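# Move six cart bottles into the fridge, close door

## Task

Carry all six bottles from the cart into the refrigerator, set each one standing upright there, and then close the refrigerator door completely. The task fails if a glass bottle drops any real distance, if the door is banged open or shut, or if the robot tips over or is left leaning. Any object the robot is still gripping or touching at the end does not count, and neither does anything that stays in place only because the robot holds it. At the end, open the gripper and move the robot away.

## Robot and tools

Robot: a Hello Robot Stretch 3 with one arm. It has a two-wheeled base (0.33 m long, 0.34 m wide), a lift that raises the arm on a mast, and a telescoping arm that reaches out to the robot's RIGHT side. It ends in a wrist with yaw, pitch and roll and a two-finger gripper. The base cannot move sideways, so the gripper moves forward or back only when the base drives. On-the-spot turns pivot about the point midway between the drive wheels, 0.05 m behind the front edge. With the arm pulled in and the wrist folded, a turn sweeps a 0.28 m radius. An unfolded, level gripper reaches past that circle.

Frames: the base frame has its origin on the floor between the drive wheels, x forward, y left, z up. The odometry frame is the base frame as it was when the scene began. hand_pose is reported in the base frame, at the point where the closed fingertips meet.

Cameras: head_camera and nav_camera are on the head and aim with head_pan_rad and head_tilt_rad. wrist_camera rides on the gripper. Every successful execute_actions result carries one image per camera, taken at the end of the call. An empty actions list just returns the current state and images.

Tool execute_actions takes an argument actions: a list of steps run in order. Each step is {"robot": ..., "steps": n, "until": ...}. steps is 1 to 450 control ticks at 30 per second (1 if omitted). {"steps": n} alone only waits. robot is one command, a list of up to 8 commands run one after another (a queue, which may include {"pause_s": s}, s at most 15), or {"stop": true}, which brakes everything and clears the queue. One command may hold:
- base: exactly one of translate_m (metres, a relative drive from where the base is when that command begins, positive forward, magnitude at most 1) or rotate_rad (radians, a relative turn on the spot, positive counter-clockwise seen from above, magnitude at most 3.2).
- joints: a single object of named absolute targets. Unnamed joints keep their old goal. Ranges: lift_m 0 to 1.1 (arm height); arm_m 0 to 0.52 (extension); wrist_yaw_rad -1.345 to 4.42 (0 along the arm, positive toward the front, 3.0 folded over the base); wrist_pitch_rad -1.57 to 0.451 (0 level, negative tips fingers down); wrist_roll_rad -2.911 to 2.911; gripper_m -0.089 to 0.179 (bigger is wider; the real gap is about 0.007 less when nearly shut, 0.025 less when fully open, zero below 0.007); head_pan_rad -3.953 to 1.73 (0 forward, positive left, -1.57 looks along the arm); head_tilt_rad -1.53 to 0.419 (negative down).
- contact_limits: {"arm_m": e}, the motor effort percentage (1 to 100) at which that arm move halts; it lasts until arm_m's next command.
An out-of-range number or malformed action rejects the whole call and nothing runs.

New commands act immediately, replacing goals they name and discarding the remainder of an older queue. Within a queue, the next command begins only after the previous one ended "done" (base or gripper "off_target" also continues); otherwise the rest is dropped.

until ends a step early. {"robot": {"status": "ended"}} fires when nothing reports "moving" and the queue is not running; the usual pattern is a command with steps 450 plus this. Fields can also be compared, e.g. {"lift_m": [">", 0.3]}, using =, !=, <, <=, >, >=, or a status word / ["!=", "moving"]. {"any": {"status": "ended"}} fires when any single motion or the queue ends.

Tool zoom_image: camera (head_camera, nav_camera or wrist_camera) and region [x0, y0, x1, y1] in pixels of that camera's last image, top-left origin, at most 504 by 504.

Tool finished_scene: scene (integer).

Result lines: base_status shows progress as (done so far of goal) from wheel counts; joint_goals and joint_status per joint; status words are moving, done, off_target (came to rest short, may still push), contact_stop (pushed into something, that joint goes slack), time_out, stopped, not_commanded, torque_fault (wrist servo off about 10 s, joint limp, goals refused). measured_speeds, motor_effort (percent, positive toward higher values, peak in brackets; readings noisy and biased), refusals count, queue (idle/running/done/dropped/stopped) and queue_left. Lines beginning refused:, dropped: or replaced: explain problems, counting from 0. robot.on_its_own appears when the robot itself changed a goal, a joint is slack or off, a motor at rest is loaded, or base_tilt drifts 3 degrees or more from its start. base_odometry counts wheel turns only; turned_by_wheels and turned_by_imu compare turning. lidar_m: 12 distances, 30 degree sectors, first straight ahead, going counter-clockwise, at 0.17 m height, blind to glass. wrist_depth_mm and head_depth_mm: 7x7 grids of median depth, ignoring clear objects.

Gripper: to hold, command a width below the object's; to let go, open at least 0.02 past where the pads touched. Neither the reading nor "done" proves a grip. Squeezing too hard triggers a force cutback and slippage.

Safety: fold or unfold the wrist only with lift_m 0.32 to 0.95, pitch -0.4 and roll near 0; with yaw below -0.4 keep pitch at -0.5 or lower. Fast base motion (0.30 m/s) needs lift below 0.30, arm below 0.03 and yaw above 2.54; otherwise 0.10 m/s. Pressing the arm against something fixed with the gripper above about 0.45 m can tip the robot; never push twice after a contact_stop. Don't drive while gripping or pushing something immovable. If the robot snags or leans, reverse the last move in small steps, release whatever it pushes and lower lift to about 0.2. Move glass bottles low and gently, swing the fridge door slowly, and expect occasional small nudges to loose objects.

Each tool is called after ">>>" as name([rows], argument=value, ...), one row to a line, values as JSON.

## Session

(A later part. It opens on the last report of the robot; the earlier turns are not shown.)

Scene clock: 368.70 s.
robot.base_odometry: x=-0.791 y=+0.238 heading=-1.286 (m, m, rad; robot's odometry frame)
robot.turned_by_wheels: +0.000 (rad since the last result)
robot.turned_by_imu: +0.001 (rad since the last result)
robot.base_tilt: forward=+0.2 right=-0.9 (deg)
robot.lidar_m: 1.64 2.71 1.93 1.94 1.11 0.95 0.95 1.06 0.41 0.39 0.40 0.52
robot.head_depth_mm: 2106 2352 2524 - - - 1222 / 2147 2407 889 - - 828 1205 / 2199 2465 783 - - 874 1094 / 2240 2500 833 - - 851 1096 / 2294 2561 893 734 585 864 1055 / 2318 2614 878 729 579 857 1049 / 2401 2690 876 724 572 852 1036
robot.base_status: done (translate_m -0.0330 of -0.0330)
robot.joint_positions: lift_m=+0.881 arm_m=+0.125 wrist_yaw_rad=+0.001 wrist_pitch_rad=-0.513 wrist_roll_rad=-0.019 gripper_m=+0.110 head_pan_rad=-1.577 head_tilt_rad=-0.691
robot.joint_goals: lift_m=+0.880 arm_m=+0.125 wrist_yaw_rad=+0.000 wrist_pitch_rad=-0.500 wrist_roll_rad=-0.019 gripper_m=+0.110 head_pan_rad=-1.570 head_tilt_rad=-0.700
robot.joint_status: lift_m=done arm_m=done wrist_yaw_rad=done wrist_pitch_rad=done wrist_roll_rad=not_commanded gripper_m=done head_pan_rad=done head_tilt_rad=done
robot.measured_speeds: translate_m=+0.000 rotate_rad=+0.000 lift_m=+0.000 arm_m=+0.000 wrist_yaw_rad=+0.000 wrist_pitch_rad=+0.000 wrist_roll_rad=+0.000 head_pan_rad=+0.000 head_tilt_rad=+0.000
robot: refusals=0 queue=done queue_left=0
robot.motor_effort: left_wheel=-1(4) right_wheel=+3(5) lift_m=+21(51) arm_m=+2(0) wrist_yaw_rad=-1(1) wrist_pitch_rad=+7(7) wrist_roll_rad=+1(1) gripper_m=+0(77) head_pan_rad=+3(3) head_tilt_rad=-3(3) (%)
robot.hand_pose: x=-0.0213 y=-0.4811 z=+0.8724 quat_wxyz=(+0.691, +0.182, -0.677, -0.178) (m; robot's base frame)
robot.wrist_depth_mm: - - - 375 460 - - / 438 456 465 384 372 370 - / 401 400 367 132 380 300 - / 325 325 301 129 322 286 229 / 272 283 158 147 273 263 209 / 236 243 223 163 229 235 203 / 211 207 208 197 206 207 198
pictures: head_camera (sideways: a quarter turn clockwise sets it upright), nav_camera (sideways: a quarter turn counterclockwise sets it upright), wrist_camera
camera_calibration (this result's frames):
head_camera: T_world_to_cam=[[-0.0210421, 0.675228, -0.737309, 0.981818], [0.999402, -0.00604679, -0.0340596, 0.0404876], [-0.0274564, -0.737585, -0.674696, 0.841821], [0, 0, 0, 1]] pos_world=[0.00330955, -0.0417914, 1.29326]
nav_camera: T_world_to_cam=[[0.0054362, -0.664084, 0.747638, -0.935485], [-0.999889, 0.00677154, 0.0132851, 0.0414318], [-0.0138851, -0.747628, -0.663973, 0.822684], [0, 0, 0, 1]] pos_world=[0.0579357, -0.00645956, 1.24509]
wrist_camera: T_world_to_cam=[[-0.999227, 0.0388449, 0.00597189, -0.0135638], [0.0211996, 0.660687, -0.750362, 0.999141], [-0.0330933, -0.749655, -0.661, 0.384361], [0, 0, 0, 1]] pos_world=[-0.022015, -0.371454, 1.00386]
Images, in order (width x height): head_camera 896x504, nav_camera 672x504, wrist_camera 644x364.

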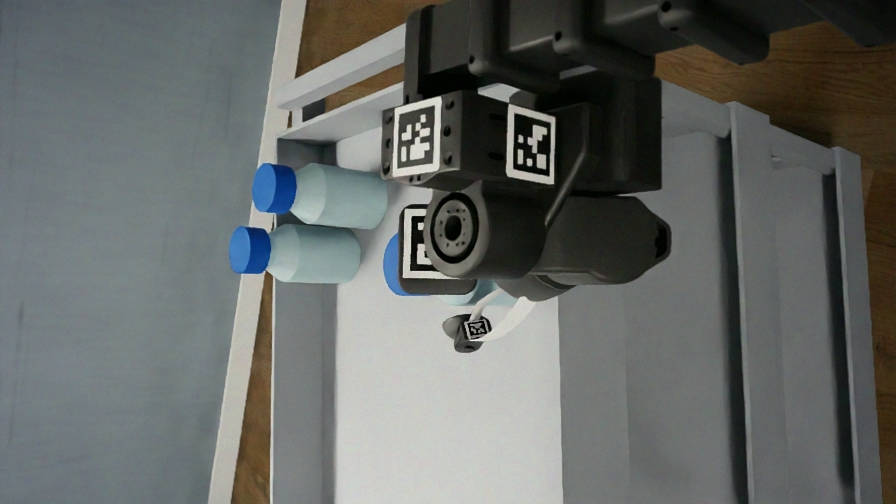

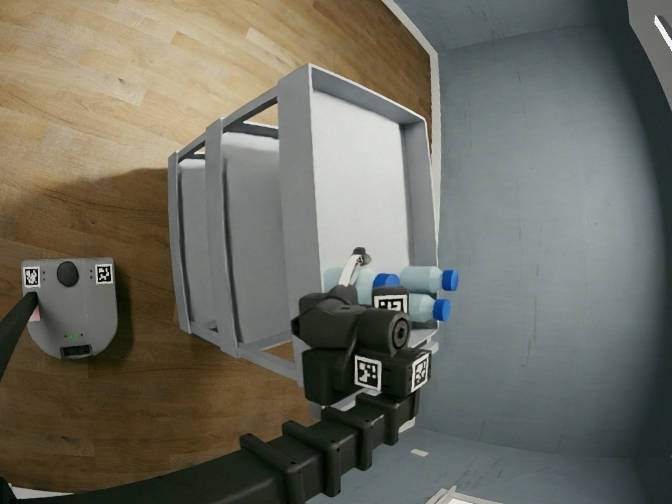

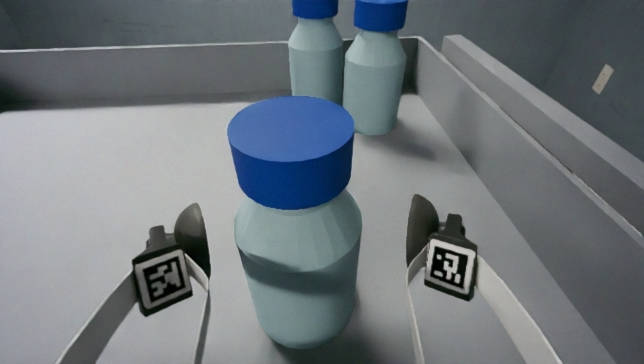

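Do the whole round trip, returning to −0.77 (right far bottle first).

>>> execute_actions([
  {"robot":[{"joints":{"arm_m":0.145,"lift_m":0.86}},{"joints":{"gripper_m":0.03}},{"pause_s":0.5},{"joints":{"lift_m":1.08}},{"joints":{"arm_m":0}},{"base":{"translate_m":0.693}},{"base":{"rotate_rad":-0.61}},{"base":{"translate_m":1.0}}],"steps":450,"until":{"robot":{"status":"ended"}}},
  {"steps":450,"until":{"robot":{"status":"ended"}}},
  {"steps":450,"until":{"robot":{"status":"ended"}}},
  {"robot":[{"base":{"translate_m":0.105}},{"base":{"rotate_rad":1.92}},{"base":{"translate_m":0.27}},{"joints":{"arm_m":0.395}},{"joints":{"lift_m":1.02}}],"steps":450,"until":{"robot":{"status":"ended"}}},
  {"robot":{"joints":{"lift_m":0.94}},"steps":100,"until":{"robot":{"wrist_pitch_rad":[">",-0.534]}}},
  {"robot":{"stop":true},"steps":10},
  {"robot":[{"joints":{"gripper_m":0.09}},{"joints":{"arm_m":0}}],"steps":300,"until":{"robot":{"status":"ended"}}},
])

>>> execute_actions([
  {"robot":[{"base":{"translate_m":-0.27},"joints":{"lift_m":1.05}},{"base":{"rotate_rad":-1.92}},{"base":{"translate_m":-1.0}},{"base":{"translate_m":-0.105}},{"base":{"rotate_rad":0.61}},{"base":{"translate_m":-0.77}},{"joints":{"arm_m":0.24}},{"joints":{"lift_m":0.86}}],"steps":450,"until":{"robot":{"status":"ended"}}},
  {"steps":450,"until":{"robot":{"status":"ended"}}},
  {"steps":450,"until":{"robot":{"status":"ended"}}},
])

Scene clock: 433.23 s.
robot.base_odometry: x=-0.680 y=-1.467 heading=+0.024 (m, m, rad; robot's odometry frame)
robot.turned_by_wheels: +1.310 (rad since the last result)
robot.turned_by_imu: +1.321 (rad since the last result)
robot.base_tilt: forward=+0.3 right=-0.9 (deg)
robot.lidar_m: 0.25 0.26 2.75 1.27 1.26 2.61 2.49 1.65 0.61 0.85 0.37 0.26
robot.head_depth_mm: 668 663 658 - - - - / 844 885 725 973 - - - / 855 925 718 1201 - - - / 843 705 708 1210 - - - / 850 859 702 1182 977 1225 1187 / 830 721 695 1140 970 1198 1183 / 814 828 711 850 863 981 1060
robot.base_status: done (translate_m +0.2700 of +0.2700)
robot.joint_positions: lift_m=+0.963 arm_m=+0.002 wrist_yaw_rad=+0.001 wrist_pitch_rad=-0.513 wrist_roll_rad=-0.019 gripper_m=+0.090 head_pan_rad=-1.577 head_tilt_rad=-0.692
robot.joint_goals: lift_m=+0.963 arm_m=+0.000 wrist_yaw_rad=+0.000 wrist_pitch_rad=-0.500 wrist_roll_rad=-0.019 gripper_m=+0.090 head_pan_rad=-1.570 head_tilt_rad=-0.700
robot.joint_status: lift_m=contact_stop arm_m=done wrist_yaw_rad=done wrist_pitch_rad=done wrist_roll_rad=not_commanded gripper_m=done head_pan_rad=done head_tilt_rad=done
robot.measured_speeds: translate_m=+0.000 rotate_rad=+0.000 lift_m=+0.000 arm_m=+0.000 wrist_yaw_rad=+0.000 wrist_pitch_rad=+0.000 wrist_roll_rad=+0.000 head_pan_rad=+0.000 head_tilt_rad=+0.000
robot: refusals=0 queue=done queue_left=0
robot.on_its_own: lift_m is slack since a contact_stop, until your next command for it (the place of your stop +0.951 is given up)
robot.motor_effort: left_wheel=-1(5) right_wheel=+3(9) lift_m=+36(55) arm_m=-3(9) wrist_yaw_rad=-1(3) wrist_pitch_rad=+7(31) wrist_roll_rad=+1(1) gripper_m=+0(100) head_pan_rad=+2(3) head_tilt_rad=-3(3) (%)
robot.hand_pose: x=-0.0213 y=-0.3584 z=+0.9552 quat_wxyz=(+0.691, +0.182, -0.677, -0.178) (m; robot's base frame)
robot.wrist_depth_mm: 311 461 447 529 536 335 306 / 310 410 434 433 428 343 897 / 336 369 723 850 503 377 - / 364 442 818 858 639 434 - / 348 454 738 720 695 - - / 343 469 623 649 641 - - / 333 582 873 923 872 - -
pictures: head_camera (sideways: a quarter turn clockwise sets it upright), nav_camera (sideways: a quarter turn counterclockwise sets it upright), wrist_camera
camera_calibration (this result's frames):
head_camera: T_world_to_cam=[[-0.0210416, 0.675305, -0.737238, 0.981725], [0.999402, -0.00604332, -0.0340597, 0.0404876], [-0.027456, -0.737513, -0.674774, 0.841922], [0, 0, 0, 1]] pos_world=[0.00330955, -0.0417905, 1.29325]
nav_camera: T_world_to_cam=[[0.00543566, -0.664163, 0.747568, -0.935394], [-0.999889, 0.00677025, 0.0132852, 0.0414317], [-0.0138848, -0.747557, -0.664052, 0.822787], [0, 0, 0, 1]] pos_world=[0.0579358, -0.00645357, 1.24509]
wrist_camera: T_world_to_cam=[[-0.999228, 0.0388217, 0.00595763, -0.0188142], [0.02118, 0.660347, -0.750662, 0.980378], [-0.0330761, -0.749957, -0.66066, 0.53065], [0, 0, 0, 1]] pos_world=[-0.0220123, -0.248695, 1.08662]
Images, in order (width x height): head_camera 896x504, nav_camera 672x504, wrist_camera 644x364.

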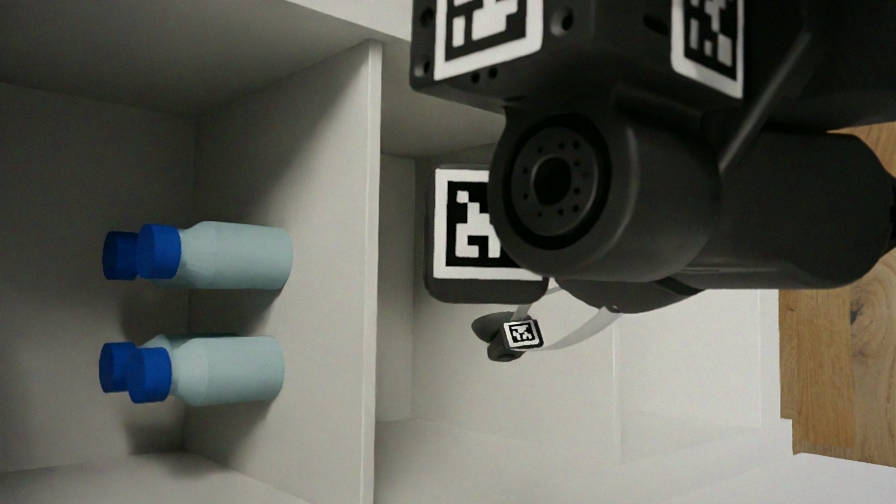

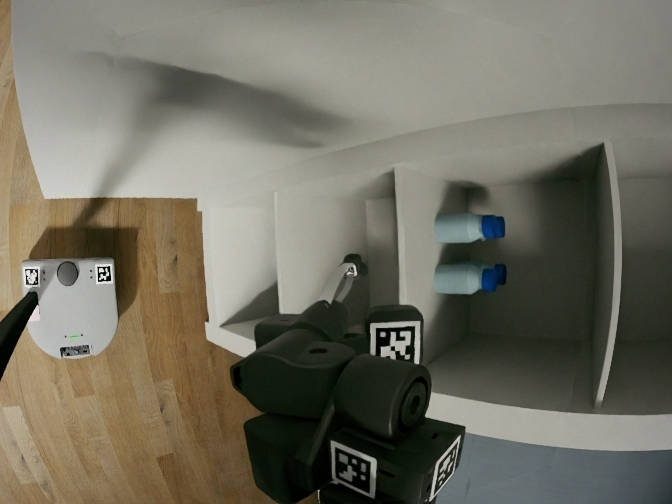

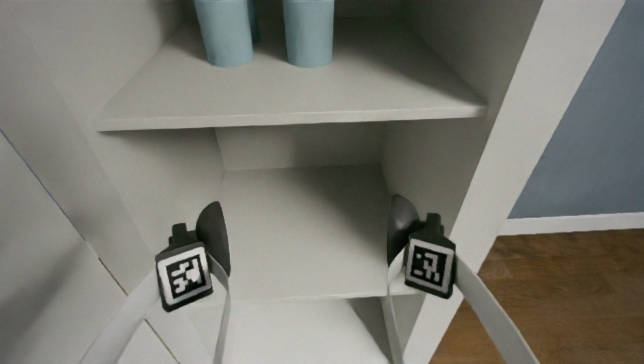

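Scene clock: 469.67 s.
robot.base_odometry: x=-0.812 y=+0.312 heading=-1.286 (m, m, rad; robot's odometry frame)
robot.turned_by_wheels: -1.310 (rad since the last result)
robot.turned_by_imu: -1.304 (rad since the last result)
robot.base_tilt: forward=+0.3 right=-1.0 (deg)
robot.lidar_m: 1.72 2.73 1.97 1.91 1.02 0.87 0.87 0.98 0.42 0.39 0.40 0.52
robot.head_depth_mm: 2103 2358 2503 2058 - - 1209 / 2154 2402 2594 - 1522 1378 1207 / 2175 2450 1777 - 616 856 1181 / 2242 2489 766 - 604 867 1098 / 2262 2484 836 717 599 865 1091 / 2312 2610 882 730 590 857 1045 / 2382 2642 876 723 582 853 1039
robot.base_status: done (translate_m -0.7700 of -0.7700)
robot.joint_positions: lift_m=+0.861 arm_m=+0.240 wrist_yaw_rad=+0.001 wrist_pitch_rad=-0.513 wrist_roll_rad=-0.019 gripper_m=+0.090 head_pan_rad=-1.577 head_tilt_rad=-0.692
robot.joint_goals: lift_m=+0.860 arm_m=+0.240 wrist_yaw_rad=+0.000 wrist_pitch_rad=-0.500 wrist_roll_rad=-0.019 gripper_m=+0.090 head_pan_rad=-1.570 head_tilt_rad=-0.700
robot.joint_status: lift_m=done arm_m=done wrist_yaw_rad=done wrist_pitch_rad=done wrist_roll_rad=not_commanded gripper_m=done head_pan_rad=done head_tilt_rad=done
robot.measured_speeds: translate_m=+0.000 rotate_rad=+0.000 lift_m=+0.000 arm_m=+0.000 wrist_yaw_rad=+0.000 wrist_pitch_rad=+0.000 wrist_roll_rad=+0.000 head_pan_rad=+0.000 head_tilt_rad=+0.000
robot: refusals=0 queue=done queue_left=0
robot.motor_effort: left_wheel=-1(5) right_wheel=+3(6) lift_m=+20(52) arm_m=+2(1) wrist_yaw_rad=-1(1) wrist_pitch_rad=+7(7) wrist_roll_rad=+1(1) gripper_m=+0(0) head_pan_rad=+3(3) head_tilt_rad=-3(3) (%)
robot.hand_pose: x=-0.0213 y=-0.5961 z=+0.8525 quat_wxyz=(+0.691, +0.182, -0.677, -0.178) (m; robot's base frame)
robot.wrist_depth_mm: - - 266 217 - - - / 350 352 283 238 336 - - / 363 361 319 263 302 246 - / 295 294 293 283 272 202 - / 249 247 247 246 242 183 162 / 214 219 213 213 207 152 149 / 188 187 187 187 188 165 138
pictures: head_camera (sideways: a quarter turn clockwise sets it upright), nav_camera (sideways: a quarter turn counterclockwise sets it upright), wrist_camera
camera_calibration (this result's frames):
head_camera: T_world_to_cam=[[-0.0210417, 0.675306, -0.737238, 0.981725], [0.999402, -0.00604319, -0.0340597, 0.0404876], [-0.027456, -0.737513, -0.674774, 0.841922], [0, 0, 0, 1]] pos_world=[0.00330955, -0.0417905, 1.29325]
nav_camera: T_world_to_cam=[[0.00543574, -0.664163, 0.747568, -0.935394], [-0.999889, 0.00677013, 0.0132852, 0.0414317], [-0.0138847, -0.747557, -0.664052, 0.822787], [0, 0, 0, 1]] pos_world=[0.0579358, -0.00645355, 1.24509]
wrist_camera: T_world_to_cam=[[-0.999228, 0.0388244, 0.00597166, -0.00898485], [0.0211828, 0.660609, -0.750431, 1.06016], [-0.03308, -0.749725, -0.660922, 0.284833], [0, 0, 0, 1]] pos_world=[-0.0220128, -0.486455, 0.983881]
Images, in order (width x height): head_camera 896x504, nav_camera 672x504, wrist_camera 644x364.

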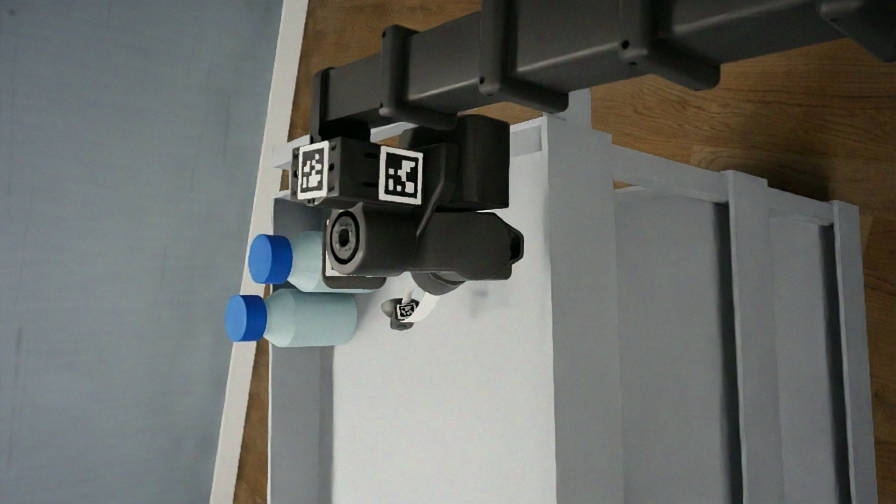

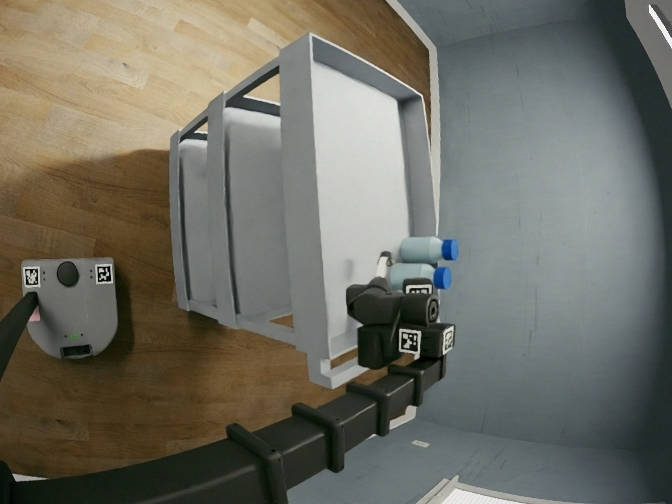

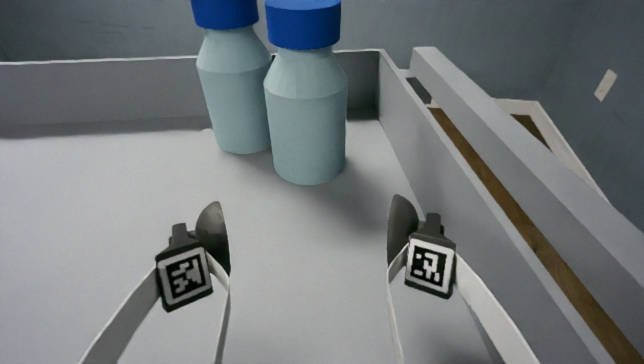

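>>> execute_actions([
  {"robot":{"joints":{"arm_m":0.375}},"steps":300,"until":{"robot":{"status":"ended"}}},
])

Scene clock: 475.10 s.
robot.base_odometry: x=-0.812 y=+0.312 heading=-1.286 (m, m, rad; robot's odometry frame)
robot.turned_by_wheels: +0.000 (rad since the last result)
robot.turned_by_imu: +0.001 (rad since the last result)
robot.base_tilt: forward=+0.4 right=-0.9 (deg)
robot.lidar_m: 1.71 2.73 1.97 1.91 1.02 0.87 0.87 0.98 0.42 0.40 0.40 0.53
robot.head_depth_mm: 2116 2363 2508 - - - 1211 / 2161 2386 - 1884 1512 1387 1210 / 2190 2383 - 713 616 856 1185 / 2235 2469 - 740 606 867 1096 / 2271 2502 834 735 598 864 1092 / 2325 2639 880 729 590 858 1047 / 2364 2702 872 721 582 853 1039
robot.base_status: done (translate_m -0.7700 of -0.7700)
robot.joint_positions: lift_m=+0.861 arm_m=+0.375 wrist_yaw_rad=+0.001 wrist_pitch_rad=-0.513 wrist_roll_rad=-0.019 gripper_m=+0.090 head_pan_rad=-1.577 head_tilt_rad=-0.692
robot.joint_goals: lift_m=+0.860 arm_m=+0.375 wrist_yaw_rad=+0.000 wrist_pitch_rad=-0.500 wrist_roll_rad=-0.019 gripper_m=+0.090 head_pan_rad=-1.570 head_tilt_rad=-0.700
robot.joint_status: lift_m=done arm_m=done wrist_yaw_rad=done wrist_pitch_rad=done wrist_roll_rad=not_commanded gripper_m=done head_pan_rad=done head_tilt_rad=done
robot.measured_speeds: translate_m=+0.000 rotate_rad=+0.000 lift_m=+0.000 arm_m=+0.000 wrist_yaw_rad=+0.000 wrist_pitch_rad=+0.000 wrist_roll_rad=+0.000 head_pan_rad=+0.000 head_tilt_rad=+0.000
robot: refusals=0 queue=done queue_left=0
robot.motor_effort: left_wheel=-1(1) right_wheel=+3(3) lift_m=+21(20) arm_m=+3(1) wrist_yaw_rad=-1(1) wrist_pitch_rad=+7(7) wrist_roll_rad=+1(1) gripper_m=+0(0) head_pan_rad=+4(3) head_tilt_rad=-3(2) (%)
robot.hand_pose: x=-0.0213 y=-0.7311 z=+0.8525 quat_wxyz=(+0.691, +0.182, -0.677, -0.178) (m; robot's base frame)
robot.wrist_depth_mm: - - - - - - - / - 150 148 121 - - - / 252 241 169 110 263 248 - / 270 267 175 131 253 201 - / 248 246 148 136 234 177 161 / 213 219 202 161 206 147 145 / 188 187 187 183 186 149 136
pictures: head_camera (sideways: a quarter turn clockwise sets it upright), nav_camera (sideways: a quarter turn counterclockwise sets it upright), wrist_camera
camera_calibration (this result's frames):
head_camera: T_world_to_cam=[[-0.0210416, 0.675305, -0.737238, 0.981725], [0.999402, -0.00604331, -0.0340597, 0.0404876], [-0.027456, -0.737513, -0.674774, 0.841922], [0, 0, 0, 1]] pos_world=[0.00330955, -0.0417905, 1.29325]
nav_camera: T_world_to_cam=[[0.00543566, -0.664163, 0.747568, -0.935394], [-0.999889, 0.00677025, 0.0132852, 0.0414317], [-0.0138848, -0.747557, -0.664052, 0.822787], [0, 0, 0, 1]] pos_world=[0.0579358, -0.00645356, 1.24509]
wrist_camera: T_world_to_cam=[[-0.999228, 0.0388248, 0.00597172, -0.00374335], [0.021183, 0.66061, -0.750431, 1.14934], [-0.0330803, -0.749725, -0.660922, 0.183619], [0, 0, 0, 1]] pos_world=[-0.0220128, -0.621456, 0.983881]
Images, in order (width x height): head_camera 896x504, nav_camera 672x504, wrist_camera 644x364.

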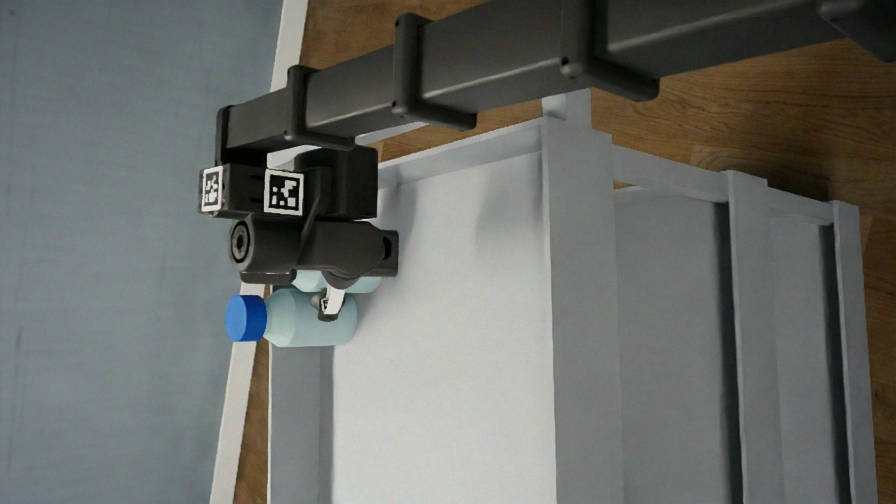

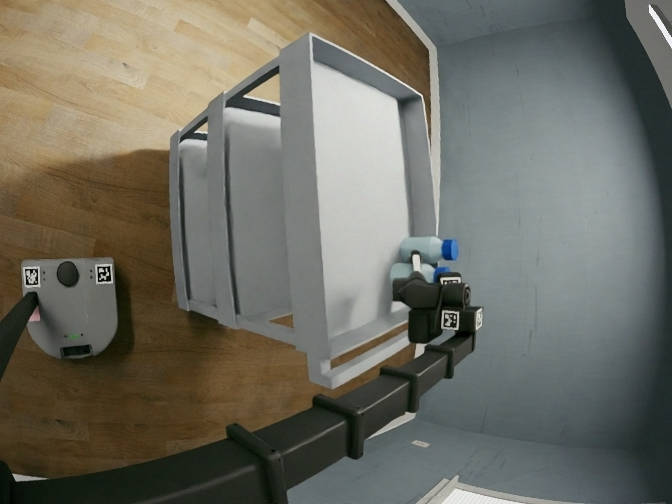

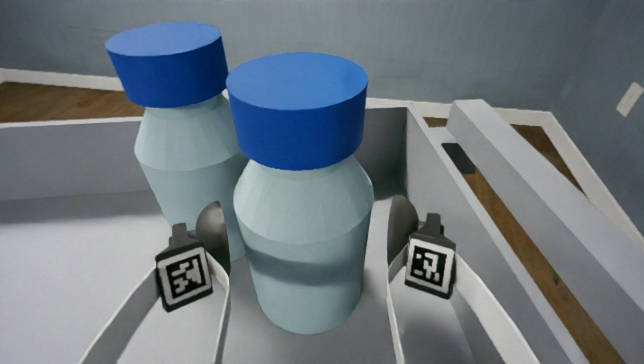

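>>> execute_actions([
  {"robot":[{"joints":{"arm_m":0.385}},{"joints":{"gripper_m":0.03}},{"pause_s":0.5},{"joints":{"lift_m":1.08}},{"joints":{"arm_m":0}},{"base":{"translate_m":0.77}},{"base":{"rotate_rad":-0.61}},{"base":{"translate_m":1.0}}],"steps":450,"until":{"robot":{"status":"ended"}}},
  {"steps":450,"until":{"robot":{"status":"ended"}}},
  {"steps":450,"until":{"robot":{"status":"ended"}}},
  {"robot":[{"base":{"translate_m":0.105}},{"base":{"rotate_rad":1.92}},{"base":{"translate_m":0.39}},{"joints":{"arm_m":0.31}},{"joints":{"lift_m":1.02}}],"steps":450,"until":{"robot":{"status":"ended"}}},
  {"robot":{"joints":{"lift_m":0.94}},"steps":100,"until":{"robot":{"wrist_pitch_rad":[">",-0.534]}}},
  {"robot":{"stop":true},"steps":10},
  {"robot":[{"joints":{"gripper_m":0.09}},{"joints":{"arm_m":0}}],"steps":300,"until":{"robot":{"status":"ended"}}},
])

>>> execute_actions([
  {"robot":[{"base":{"translate_m":-0.39},"joints":{"lift_m":1.05}},{"base":{"rotate_rad":-1.92}},{"base":{"translate_m":-1.0}},{"base":{"translate_m":-0.105}},{"base":{"rotate_rad":0.61}},{"base":{"translate_m":-0.7}},{"joints":{"arm_m":0.3}},{"joints":{"lift_m":0.86}}],"steps":450,"until":{"robot":{"status":"ended"}}},
  {"steps":450,"until":{"robot":{"status":"ended"}}},
  {"steps":450,"until":{"robot":{"status":"ended"}}},
])

Scene clock: 538.23 s.
robot.base_odometry: x=-0.560 y=-1.464 heading=+0.024 (m, m, rad; robot's odometry frame)
robot.turned_by_wheels: +1.310 (rad since the last result)
robot.turned_by_imu: +1.322 (rad since the last result)
robot.base_tilt: forward=+0.3 right=-0.9 (deg)
robot.lidar_m: - 0.15 2.76 2.64 1.37 2.73 2.61 1.64 0.66 0.56 0.20 0.15
robot.head_depth_mm: 855 917 733 967 - - - / 854 892 723 1204 - - - / 851 813 717 1194 - - - / 835 638 661 1207 - - - / 844 900 701 1157 979 1208 1189 / 603 614 622 711 813 945 1000 / 450 497 546 546 550 556 557
robot.base_status: done (translate_m +0.3900 of +0.3900)
robot.joint_positions: lift_m=+0.963 arm_m=+0.002 wrist_yaw_rad=+0.001 wrist_pitch_rad=-0.513 wrist_roll_rad=-0.019 gripper_m=+0.090 head_pan_rad=-1.577 head_tilt_rad=-0.692
robot.joint_goals: lift_m=+0.963 arm_m=+0.000 wrist_yaw_rad=+0.000 wrist_pitch_rad=-0.500 wrist_roll_rad=-0.019 gripper_m=+0.090 head_pan_rad=-1.570 head_tilt_rad=-0.700
robot.joint_status: lift_m=contact_stop arm_m=done wrist_yaw_rad=done wrist_pitch_rad=done wrist_roll_rad=not_commanded gripper_m=done head_pan_rad=done head_tilt_rad=done
robot.measured_speeds: translate_m=+0.000 rotate_rad=+0.000 lift_m=+0.000 arm_m=+0.000 wrist_yaw_rad=+0.000 wrist_pitch_rad=+0.000 wrist_roll_rad=+0.000 head_pan_rad=+0.000 head_tilt_rad=+0.000
robot: refusals=0 queue=done queue_left=0
robot.on_its_own: lift_m is slack since a contact_stop, until your next command for it (the place of your stop +0.948 is given up)
robot.motor_effort: left_wheel=-1(5) right_wheel=+4(9) lift_m=+36(57) arm_m=-4(4) wrist_yaw_rad=-1(3) wrist_pitch_rad=+7(32) wrist_roll_rad=+1(1) gripper_m=+0(99) head_pan_rad=+3(3) head_tilt_rad=-3(2) (%)
robot.hand_pose: x=-0.0213 y=-0.3584 z=+0.9546 quat_wxyz=(+0.691, +0.182, -0.677, -0.178) (m; robot's base frame)
robot.wrist_depth_mm: 216 276 530 373 456 513 356 / 214 297 409 399 430 431 361 / 210 318 368 829 772 493 381 / 208 304 486 861 812 528 437 / 206 289 566 733 738 535 - / 205 258 578 645 741 613 - / 203 317 619 921 878 - -
pictures: head_camera (sideways: a quarter turn clockwise sets it upright), nav_camera (sideways: a quarter turn counterclockwise sets it upright), wrist_camera
camera_calibration (this result's frames):
head_camera: T_world_to_cam=[[-0.0210415, 0.675348, -0.737199, 0.981674], [0.999402, -0.00604109, -0.0340597, 0.0404876], [-0.0274556, -0.737474, -0.674817, 0.841978], [0, 0, 0, 1]] pos_world=[0.00330956, -0.04179, 1.29325]
nav_camera: T_world_to_cam=[[0.00543556, -0.664206, 0.74753, -0.935343], [-0.999889, 0.00676924, 0.0132853, 0.0414316], [-0.0138844, -0.747519, -0.664096, 0.822844], [0, 0, 0, 1]] pos_world=[0.0579358, -0.00645024, 1.24509]
wrist_camera: T_world_to_cam=[[-0.999226, 0.0388938, 0.00596055, -0.018803], [0.0212242, 0.660319, -0.750686, 0.979946], [-0.0331329, -0.749978, -0.660633, 0.530213], [0, 0, 0, 1]] pos_world=[-0.0220195, -0.248697, 1.08602]
Images, in order (width x height): head_camera 896x504, nav_camera 672x504, wrist_camera 644x364.

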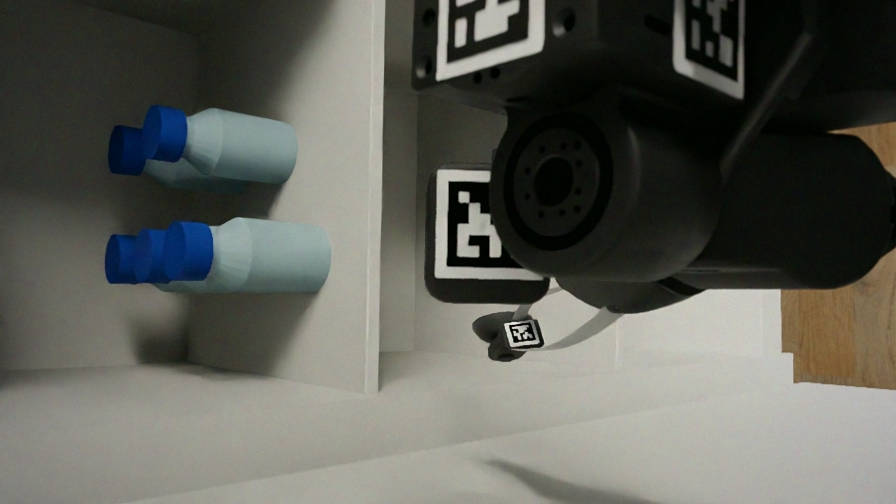

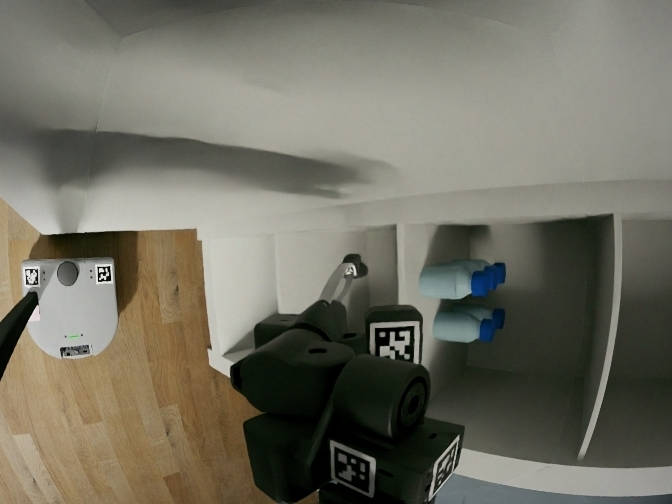

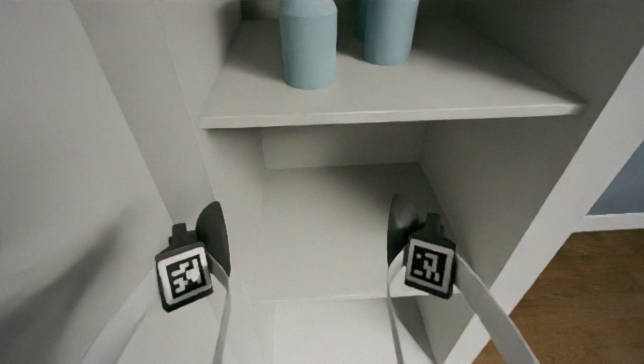

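Scene clock: 575.60 s.
robot.base_odometry: x=-0.793 y=+0.245 heading=-1.286 (m, m, rad; robot's odometry frame)
robot.turned_by_wheels: -1.310 (rad since the last result)
robot.turned_by_imu: -1.304 (rad since the last result)
robot.base_tilt: forward=+0.3 right=-1.0 (deg)
robot.lidar_m: 1.64 2.71 1.93 1.93 1.10 0.94 0.94 1.06 0.42 0.39 0.40 0.52
robot.head_depth_mm: 2123 2345 2527 - - - 1212 / 2151 2417 - 730 616 876 1200 / 2197 2437 - 718 610 875 1098 / 2263 2453 - 705 601 870 1099 / 2271 2574 895 738 593 864 1071 / 2331 2630 876 731 584 857 1043 / 2385 2680 870 725 576 853 1039
robot.base_status: done (translate_m -0.7000 of -0.7000)
robot.joint_positions: lift_m=+0.861 arm_m=+0.300 wrist_yaw_rad=+0.001 wrist_pitch_rad=-0.513 wrist_roll_rad=-0.019 gripper_m=+0.090 head_pan_rad=-1.577 head_tilt_rad=-0.692
robot.joint_goals: lift_m=+0.860 arm_m=+0.300 wrist_yaw_rad=+0.000 wrist_pitch_rad=-0.500 wrist_roll_rad=-0.019 gripper_m=+0.090 head_pan_rad=-1.570 head_tilt_rad=-0.700
robot.joint_status: lift_m=done arm_m=done wrist_yaw_rad=done wrist_pitch_rad=done wrist_roll_rad=not_commanded gripper_m=done head_pan_rad=done head_tilt_rad=done
robot.measured_speeds: translate_m=+0.000 rotate_rad=+0.000 lift_m=+0.000 arm_m=+0.000 wrist_yaw_rad=+0.000 wrist_pitch_rad=+0.000 wrist_roll_rad=+0.000 head_pan_rad=+0.000 head_tilt_rad=+0.000
robot: refusals=0 queue=done queue_left=0
robot.motor_effort: left_wheel=-1(5) right_wheel=+3(6) lift_m=+21(53) arm_m=+2(2) wrist_yaw_rad=-1(0) wrist_pitch_rad=+7(7) wrist_roll_rad=+1(1) gripper_m=+0(0) head_pan_rad=+3(3) head_tilt_rad=-3(3) (%)
robot.hand_pose: x=-0.0213 y=-0.6561 z=+0.8525 quat_wxyz=(+0.691, +0.182, -0.677, -0.178) (m; robot's base frame)
robot.wrist_depth_mm: - - - 212 - - - / - - 308 232 327 315 - / 313 324 329 253 341 264 239 / 295 293 293 282 291 253 203 / 247 247 246 246 253 238 179 / 213 219 213 212 207 212 181 / 188 187 188 187 187 187 178
pictures: head_camera (sideways: a quarter turn clockwise sets it upright), nav_camera (sideways: a quarter turn counterclockwise sets it upright), wrist_camera
camera_calibration (this result's frames):
head_camera: T_world_to_cam=[[-0.0210417, 0.675348, -0.737199, 0.981674], [0.999402, -0.00604074, -0.0340597, 0.0404876], [-0.0274554, -0.737474, -0.674817, 0.841978], [0, 0, 0, 1]] pos_world=[0.00330957, -0.04179, 1.29325]
nav_camera: T_world_to_cam=[[0.0054358, -0.664206, 0.74753, -0.935343], [-0.999889, 0.00676888, 0.0132853, 0.0414316], [-0.0138841, -0.747519, -0.664096, 0.822844], [0, 0, 0, 1]] pos_world=[0.0579358, -0.00645023, 1.24509]
wrist_camera: T_world_to_cam=[[-0.999226, 0.0388931, 0.00597469, -0.0066276], [0.021225, 0.660587, -0.750449, 1.0998], [-0.0331341, -0.749741, -0.660901, 0.239818], [0, 0, 0, 1]] pos_world=[-0.0220197, -0.546457, 0.983883]
Images, in order (width x height): head_camera 896x504, nav_camera 672x504, wrist_camera 644x364.

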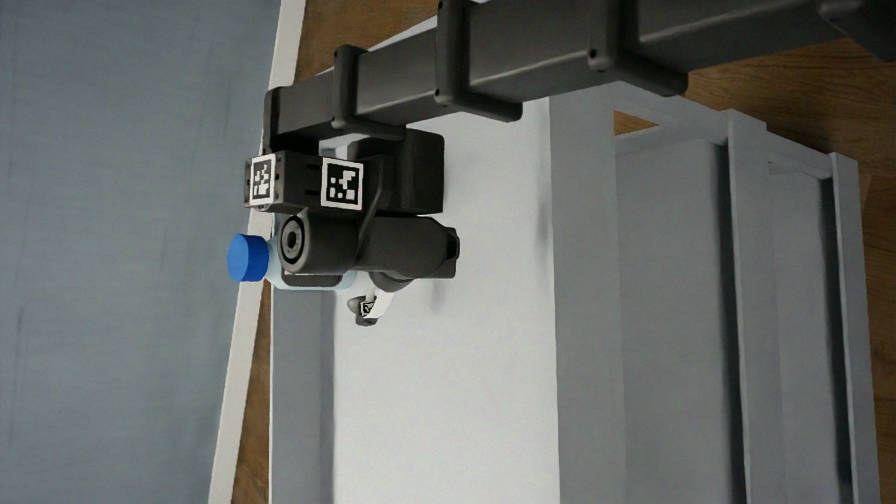

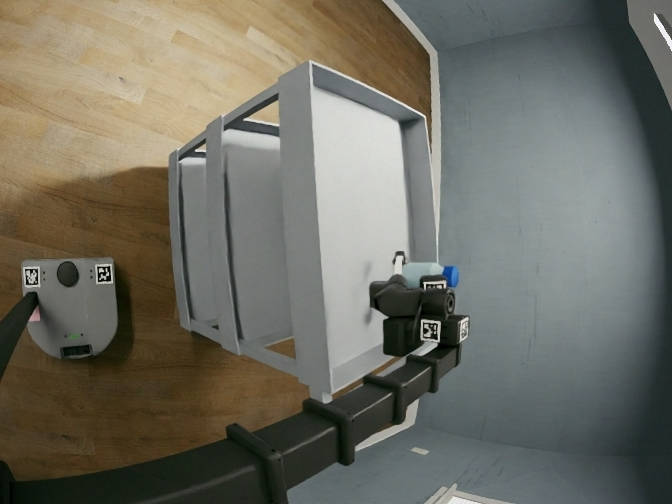

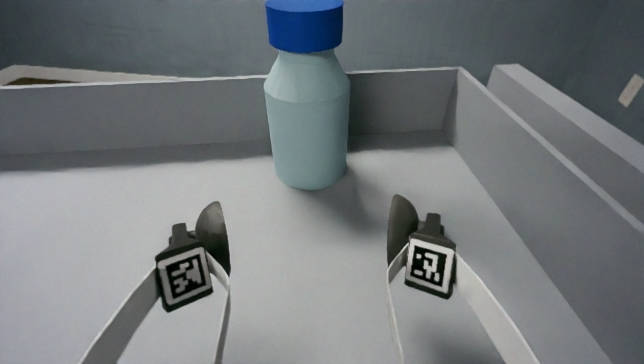

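>>> execute_actions([
  {"robot":[{"joints":{"arm_m":0.44}},{"joints":{"gripper_m":0.03}},{"pause_s":0.5},{"joints":{"lift_m":1.08}},{"joints":{"arm_m":0}},{"base":{"translate_m":0.7}},{"base":{"rotate_rad":-0.61}},{"base":{"translate_m":1.0}}],"steps":450,"until":{"robot":{"status":"ended"}}},
  {"steps":450,"until":{"robot":{"status":"ended"}}},
  {"steps":450,"until":{"robot":{"status":"ended"}}},
  {"robot":[{"base":{"translate_m":0.105}},{"base":{"rotate_rad":1.92}},{"base":{"translate_m":0.27}},{"joints":{"arm_m":0.31}},{"joints":{"lift_m":1.02}}],"steps":450,"until":{"robot":{"status":"ended"}}},
  {"robot":{"joints":{"lift_m":0.94}},"steps":100,"until":{"robot":{"wrist_pitch_rad":[">",-0.534]}}},
  {"robot":{"stop":true},"steps":10},
  {"robot":[{"joints":{"gripper_m":0.09}},{"joints":{"arm_m":0}}],"steps":300,"until":{"robot":{"status":"ended"}}},
])

>>> execute_actions([
  {"robot":[{"base":{"translate_m":-0.15},"joints":{"lift_m":0.45,"wrist_pitch_rad":-1.4,"gripper_m":0}},{"base":{"rotate_rad":1.57}},{"base":{"translate_m":0.4}},{"base":{"rotate_rad":-1.57}},{"base":{"translate_m":0.65}},{"joints":{"wrist_pitch_rad":0}},{"joints":{"arm_m":0.15}},{"base":{"translate_m":-0.45}}],"steps":450,"until":{"robot":{"status":"ended"}}},
  {"steps":450,"until":{"robot":{"status":"ended"}}},
  {"steps":450,"until":{"robot":{"status":"ended"}}},
])

Scene clock: 637.97 s.
robot.base_odometry: x=-0.680 y=-1.467 heading=+0.024 (m, m, rad; robot's odometry frame)
robot.turned_by_wheels: +1.310 (rad since the last result)
robot.turned_by_imu: +1.321 (rad since the last result)
robot.base_tilt: forward=+0.3 right=-1.0 (deg)
robot.lidar_m: 0.25 0.26 2.75 1.27 1.26 2.61 2.48 1.65 0.61 0.83 0.37 0.27
robot.head_depth_mm: 656 650 648 675 - - - / 836 888 724 956 - - - / 859 923 717 1200 - - - / 841 637 661 1208 - - - / 849 859 685 1181 982 1227 1186 / 829 636 668 1138 971 1195 1186 / 814 833 712 867 874 985 1077
robot.base_status: done (translate_m +0.2700 of +0.2700)
robot.joint_positions: lift_m=+0.963 arm_m=+0.002 wrist_yaw_rad=+0.001 wrist_pitch_rad=-0.513 wrist_roll_rad=-0.019 gripper_m=+0.090 head_pan_rad=-1.577 head_tilt_rad=-0.692
robot.joint_goals: lift_m=+0.963 arm_m=+0.000 wrist_yaw_rad=+0.000 wrist_pitch_rad=-0.500 wrist_roll_rad=-0.019 gripper_m=+0.090 head_pan_rad=-1.570 head_tilt_rad=-0.700
robot.joint_status: lift_m=contact_stop arm_m=done wrist_yaw_rad=done wrist_pitch_rad=done wrist_roll_rad=not_commanded gripper_m=done head_pan_rad=done head_tilt_rad=done
robot.measured_speeds: translate_m=+0.000 rotate_rad=+0.000 lift_m=+0.000 arm_m=+0.000 wrist_yaw_rad=+0.000 wrist_pitch_rad=+0.000 wrist_roll_rad=+0.000 head_pan_rad=+0.000 head_tilt_rad=+0.000
robot: refusals=0 queue=done queue_left=0
robot.on_its_own: lift_m is slack since a contact_stop, until your next command for it (the place of your stop +0.950 is given up)
robot.motor_effort: left_wheel=-2(6) right_wheel=+3(8) lift_m=+36(56) arm_m=-3(3) wrist_yaw_rad=-1(1) wrist_pitch_rad=+7(31) wrist_roll_rad=+1(1) gripper_m=+0(100) head_pan_rad=+3(3) head_tilt_rad=-2(3) (%)
robot.hand_pose: x=-0.0213 y=-0.3584 z=+0.9546 quat_wxyz=(+0.691, +0.181, -0.677, -0.178) (m; robot's base frame)
robot.wrist_depth_mm: 316 436 368 371 529 327 307 / 313 406 399 399 426 345 919 / 335 369 739 832 546 378 - / 364 452 840 857 622 433 - / 351 457 719 729 692 - - / 348 478 628 642 638 - - / 338 579 871 932 881 - -
pictures: head_camera (sideways: a quarter turn clockwise sets it upright), nav_camera (sideways: a quarter turn counterclockwise sets it upright), wrist_camera
camera_calibration (this result's frames):
head_camera: T_world_to_cam=[[-0.0210418, 0.67538, -0.737169, 0.981636], [0.999402, -0.0060389, -0.0340597, 0.0404876], [-0.0274549, -0.737445, -0.674849, 0.84202], [0, 0, 0, 1]] pos_world=[0.00330959, -0.0417896, 1.29325]
nav_camera: T_world_to_cam=[[0.00543585, -0.664239, 0.747501, -0.935306], [-0.999889, 0.00676795, 0.0132853, 0.0414316], [-0.0138837, -0.74749, -0.664128, 0.822886], [0, 0, 0, 1]] pos_world=[0.0579358, -0.00644775, 1.24509]
wrist_camera: T_world_to_cam=[[-0.999223, 0.0389677, 0.00596445, -0.018796], [0.0212701, 0.660316, -0.750687, 0.979918], [-0.033191, -0.749976, -0.660632, 0.530185], [0, 0, 0, 1]] pos_world=[-0.022027, -0.248697, 1.08598]
Images, in order (width x height): head_camera 896x504, nav_camera 672x504, wrist_camera 644x364.

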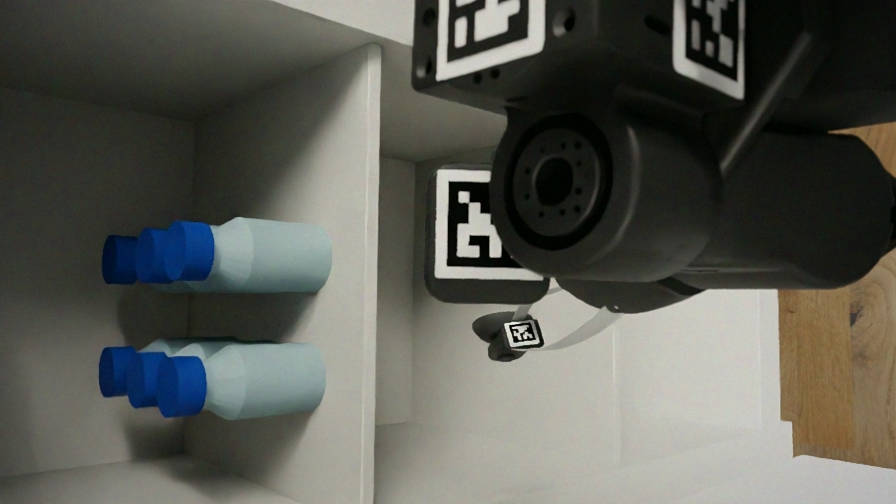

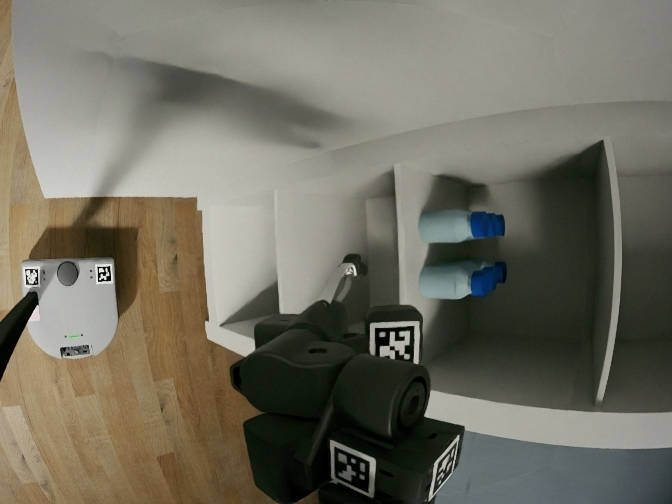

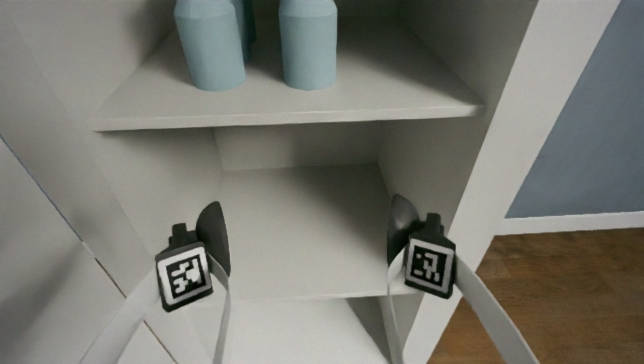

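Scene clock: 671.90 s.
robot.base_odometry: x=-0.639 y=-1.066 heading=+0.024 (m, m, rad; robot's odometry frame)
robot.turned_by_wheels: +0.000 (rad since the last result)
robot.turned_by_imu: +0.010 (rad since the last result)
robot.base_tilt: forward=+0.3 right=-0.9 (deg)
robot.lidar_m: 2.21 1.88 2.34 2.24 0.95 1.01 2.55 2.22 0.83 0.82 0.91 2.08
robot.head_depth_mm: 674 753 845 1810 1635 1391 1212 / 687 768 869 1011 1205 1384 1217 / 694 780 891 1027 1229 1375 - / 707 794 906 1053 1240 1402 - / 716 810 925 1078 1295 1374 1192 / 731 824 948 1107 1355 1349 1181 / 741 851 1616 1825 1576 1346 1177
robot.base_status: done (translate_m -0.4500 of -0.4500)
robot.joint_positions: lift_m=+0.450 arm_m=+0.150 wrist_yaw_rad=+0.002 wrist_pitch_rad=-0.022 wrist_roll_rad=-0.019 gripper_m=+0.000 head_pan_rad=-1.577 head_tilt_rad=-0.692
robot.joint_goals: lift_m=+0.450 arm_m=+0.150 wrist_yaw_rad=+0.000 wrist_pitch_rad=+0.000 wrist_roll_rad=-0.019 gripper_m=+0.000 head_pan_rad=-1.570 head_tilt_rad=-0.700
robot.joint_status: lift_m=done arm_m=done wrist_yaw_rad=done wrist_pitch_rad=done wrist_roll_rad=not_commanded gripper_m=done head_pan_rad=done head_tilt_rad=done
robot.measured_speeds: translate_m=+0.000 rotate_rad=+0.000 lift_m=+0.000 arm_m=+0.000 wrist_yaw_rad=+0.000 wrist_pitch_rad=+0.000 wrist_roll_rad=+0.000 head_pan_rad=+0.000 head_tilt_rad=+0.000
robot: refusals=0 queue=done queue_left=0
robot.motor_effort: left_wheel=+2(10) right_wheel=+0(30) lift_m=+22(28) arm_m=+2(1) wrist_yaw_rad=-1(14) wrist_pitch_rad=+12(12) wrist_roll_rad=+1(1) gripper_m=-3(88) head_pan_rad=+3(3) head_tilt_rad=-2(3) (%)
robot.hand_pose: x=-0.0210 y=-0.5504 z=+0.5595 quat_wxyz=(+0.714, +0.009, -0.700, -0.007) (m; robot's base frame)
robot.wrist_depth_mm: 952 437 417 401 385 371 - / - 449 431 413 397 379 - / - 470 444 426 407 395 - / - 485 462 441 425 406 - / - - 483 - 443 421 - / - - 505 480 452 437 - / 910 873 518 498 480 454 855
pictures: head_camera (sideways: a quarter turn clockwise sets it upright), nav_camera (sideways: a quarter turn counterclockwise sets it upright), wrist_camera
camera_calibration (this result's frames):
head_camera: T_world_to_cam=[[-0.0211132, 0.675964, -0.736632, 0.980936], [0.999402, -0.00590124, -0.0340598, 0.0404878], [-0.0273703, -0.736911, -0.675436, 0.842782], [0, 0, 0, 1]] pos_world=[0.00331425, -0.0417831, 1.29321]
nav_camera: T_world_to_cam=[[0.00550592, -0.664832, 0.746972, -0.934617], [-0.99989, 0.00664677, 0.013286, 0.0414306], [-0.0137979, -0.746963, -0.664723, 0.823659], [0, 0, 0, 1]] pos_world=[0.0579368, -0.00639682, 1.24509]
wrist_camera: T_world_to_cam=[[-0.999267, 0.035704, -0.0138163, 0.000702132], [0.0216202, 0.228453, -0.973315, 0.697003], [-0.0315948, -0.9729, -0.229058, -0.238933], [0, 0, 0, 1]] pos_world=[-0.0219167, -0.391715, 0.623684]
Images, in order (width x height): head_camera 896x504, nav_camera 672x504, wrist_camera 644x364.

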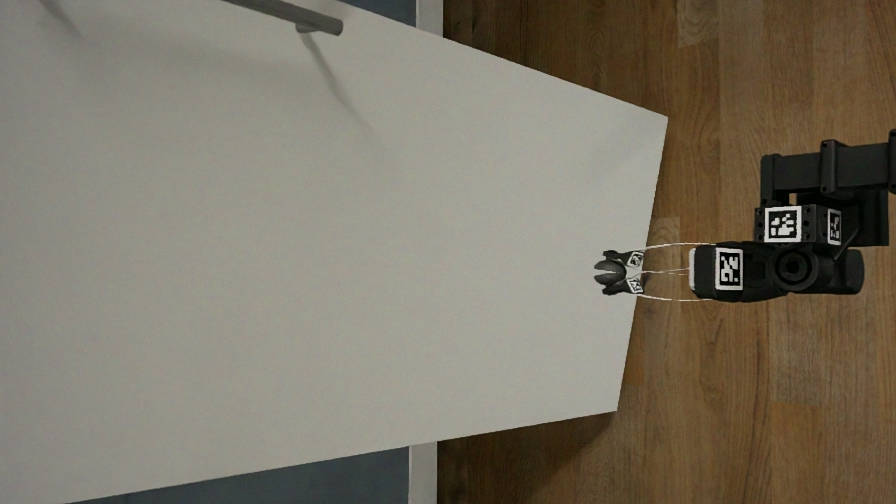

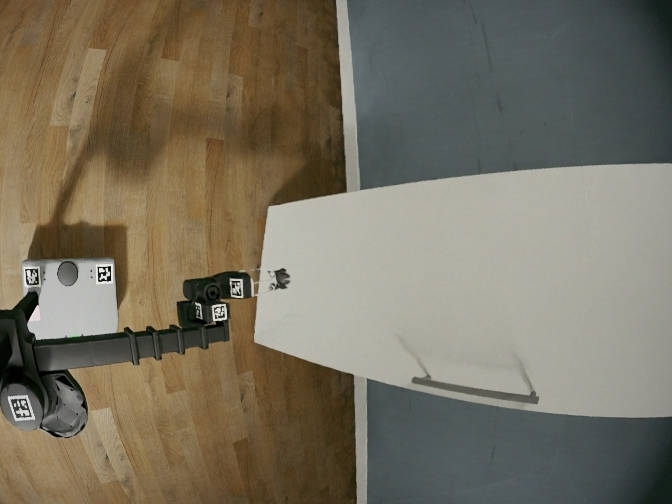

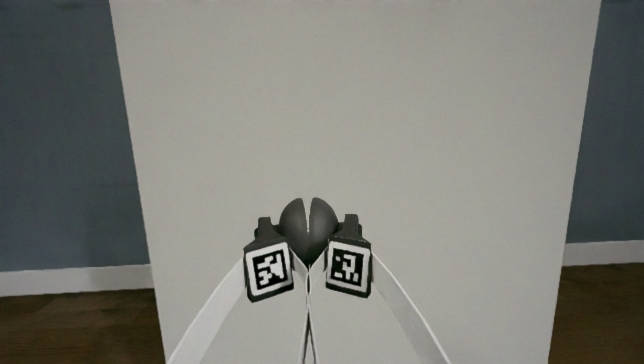

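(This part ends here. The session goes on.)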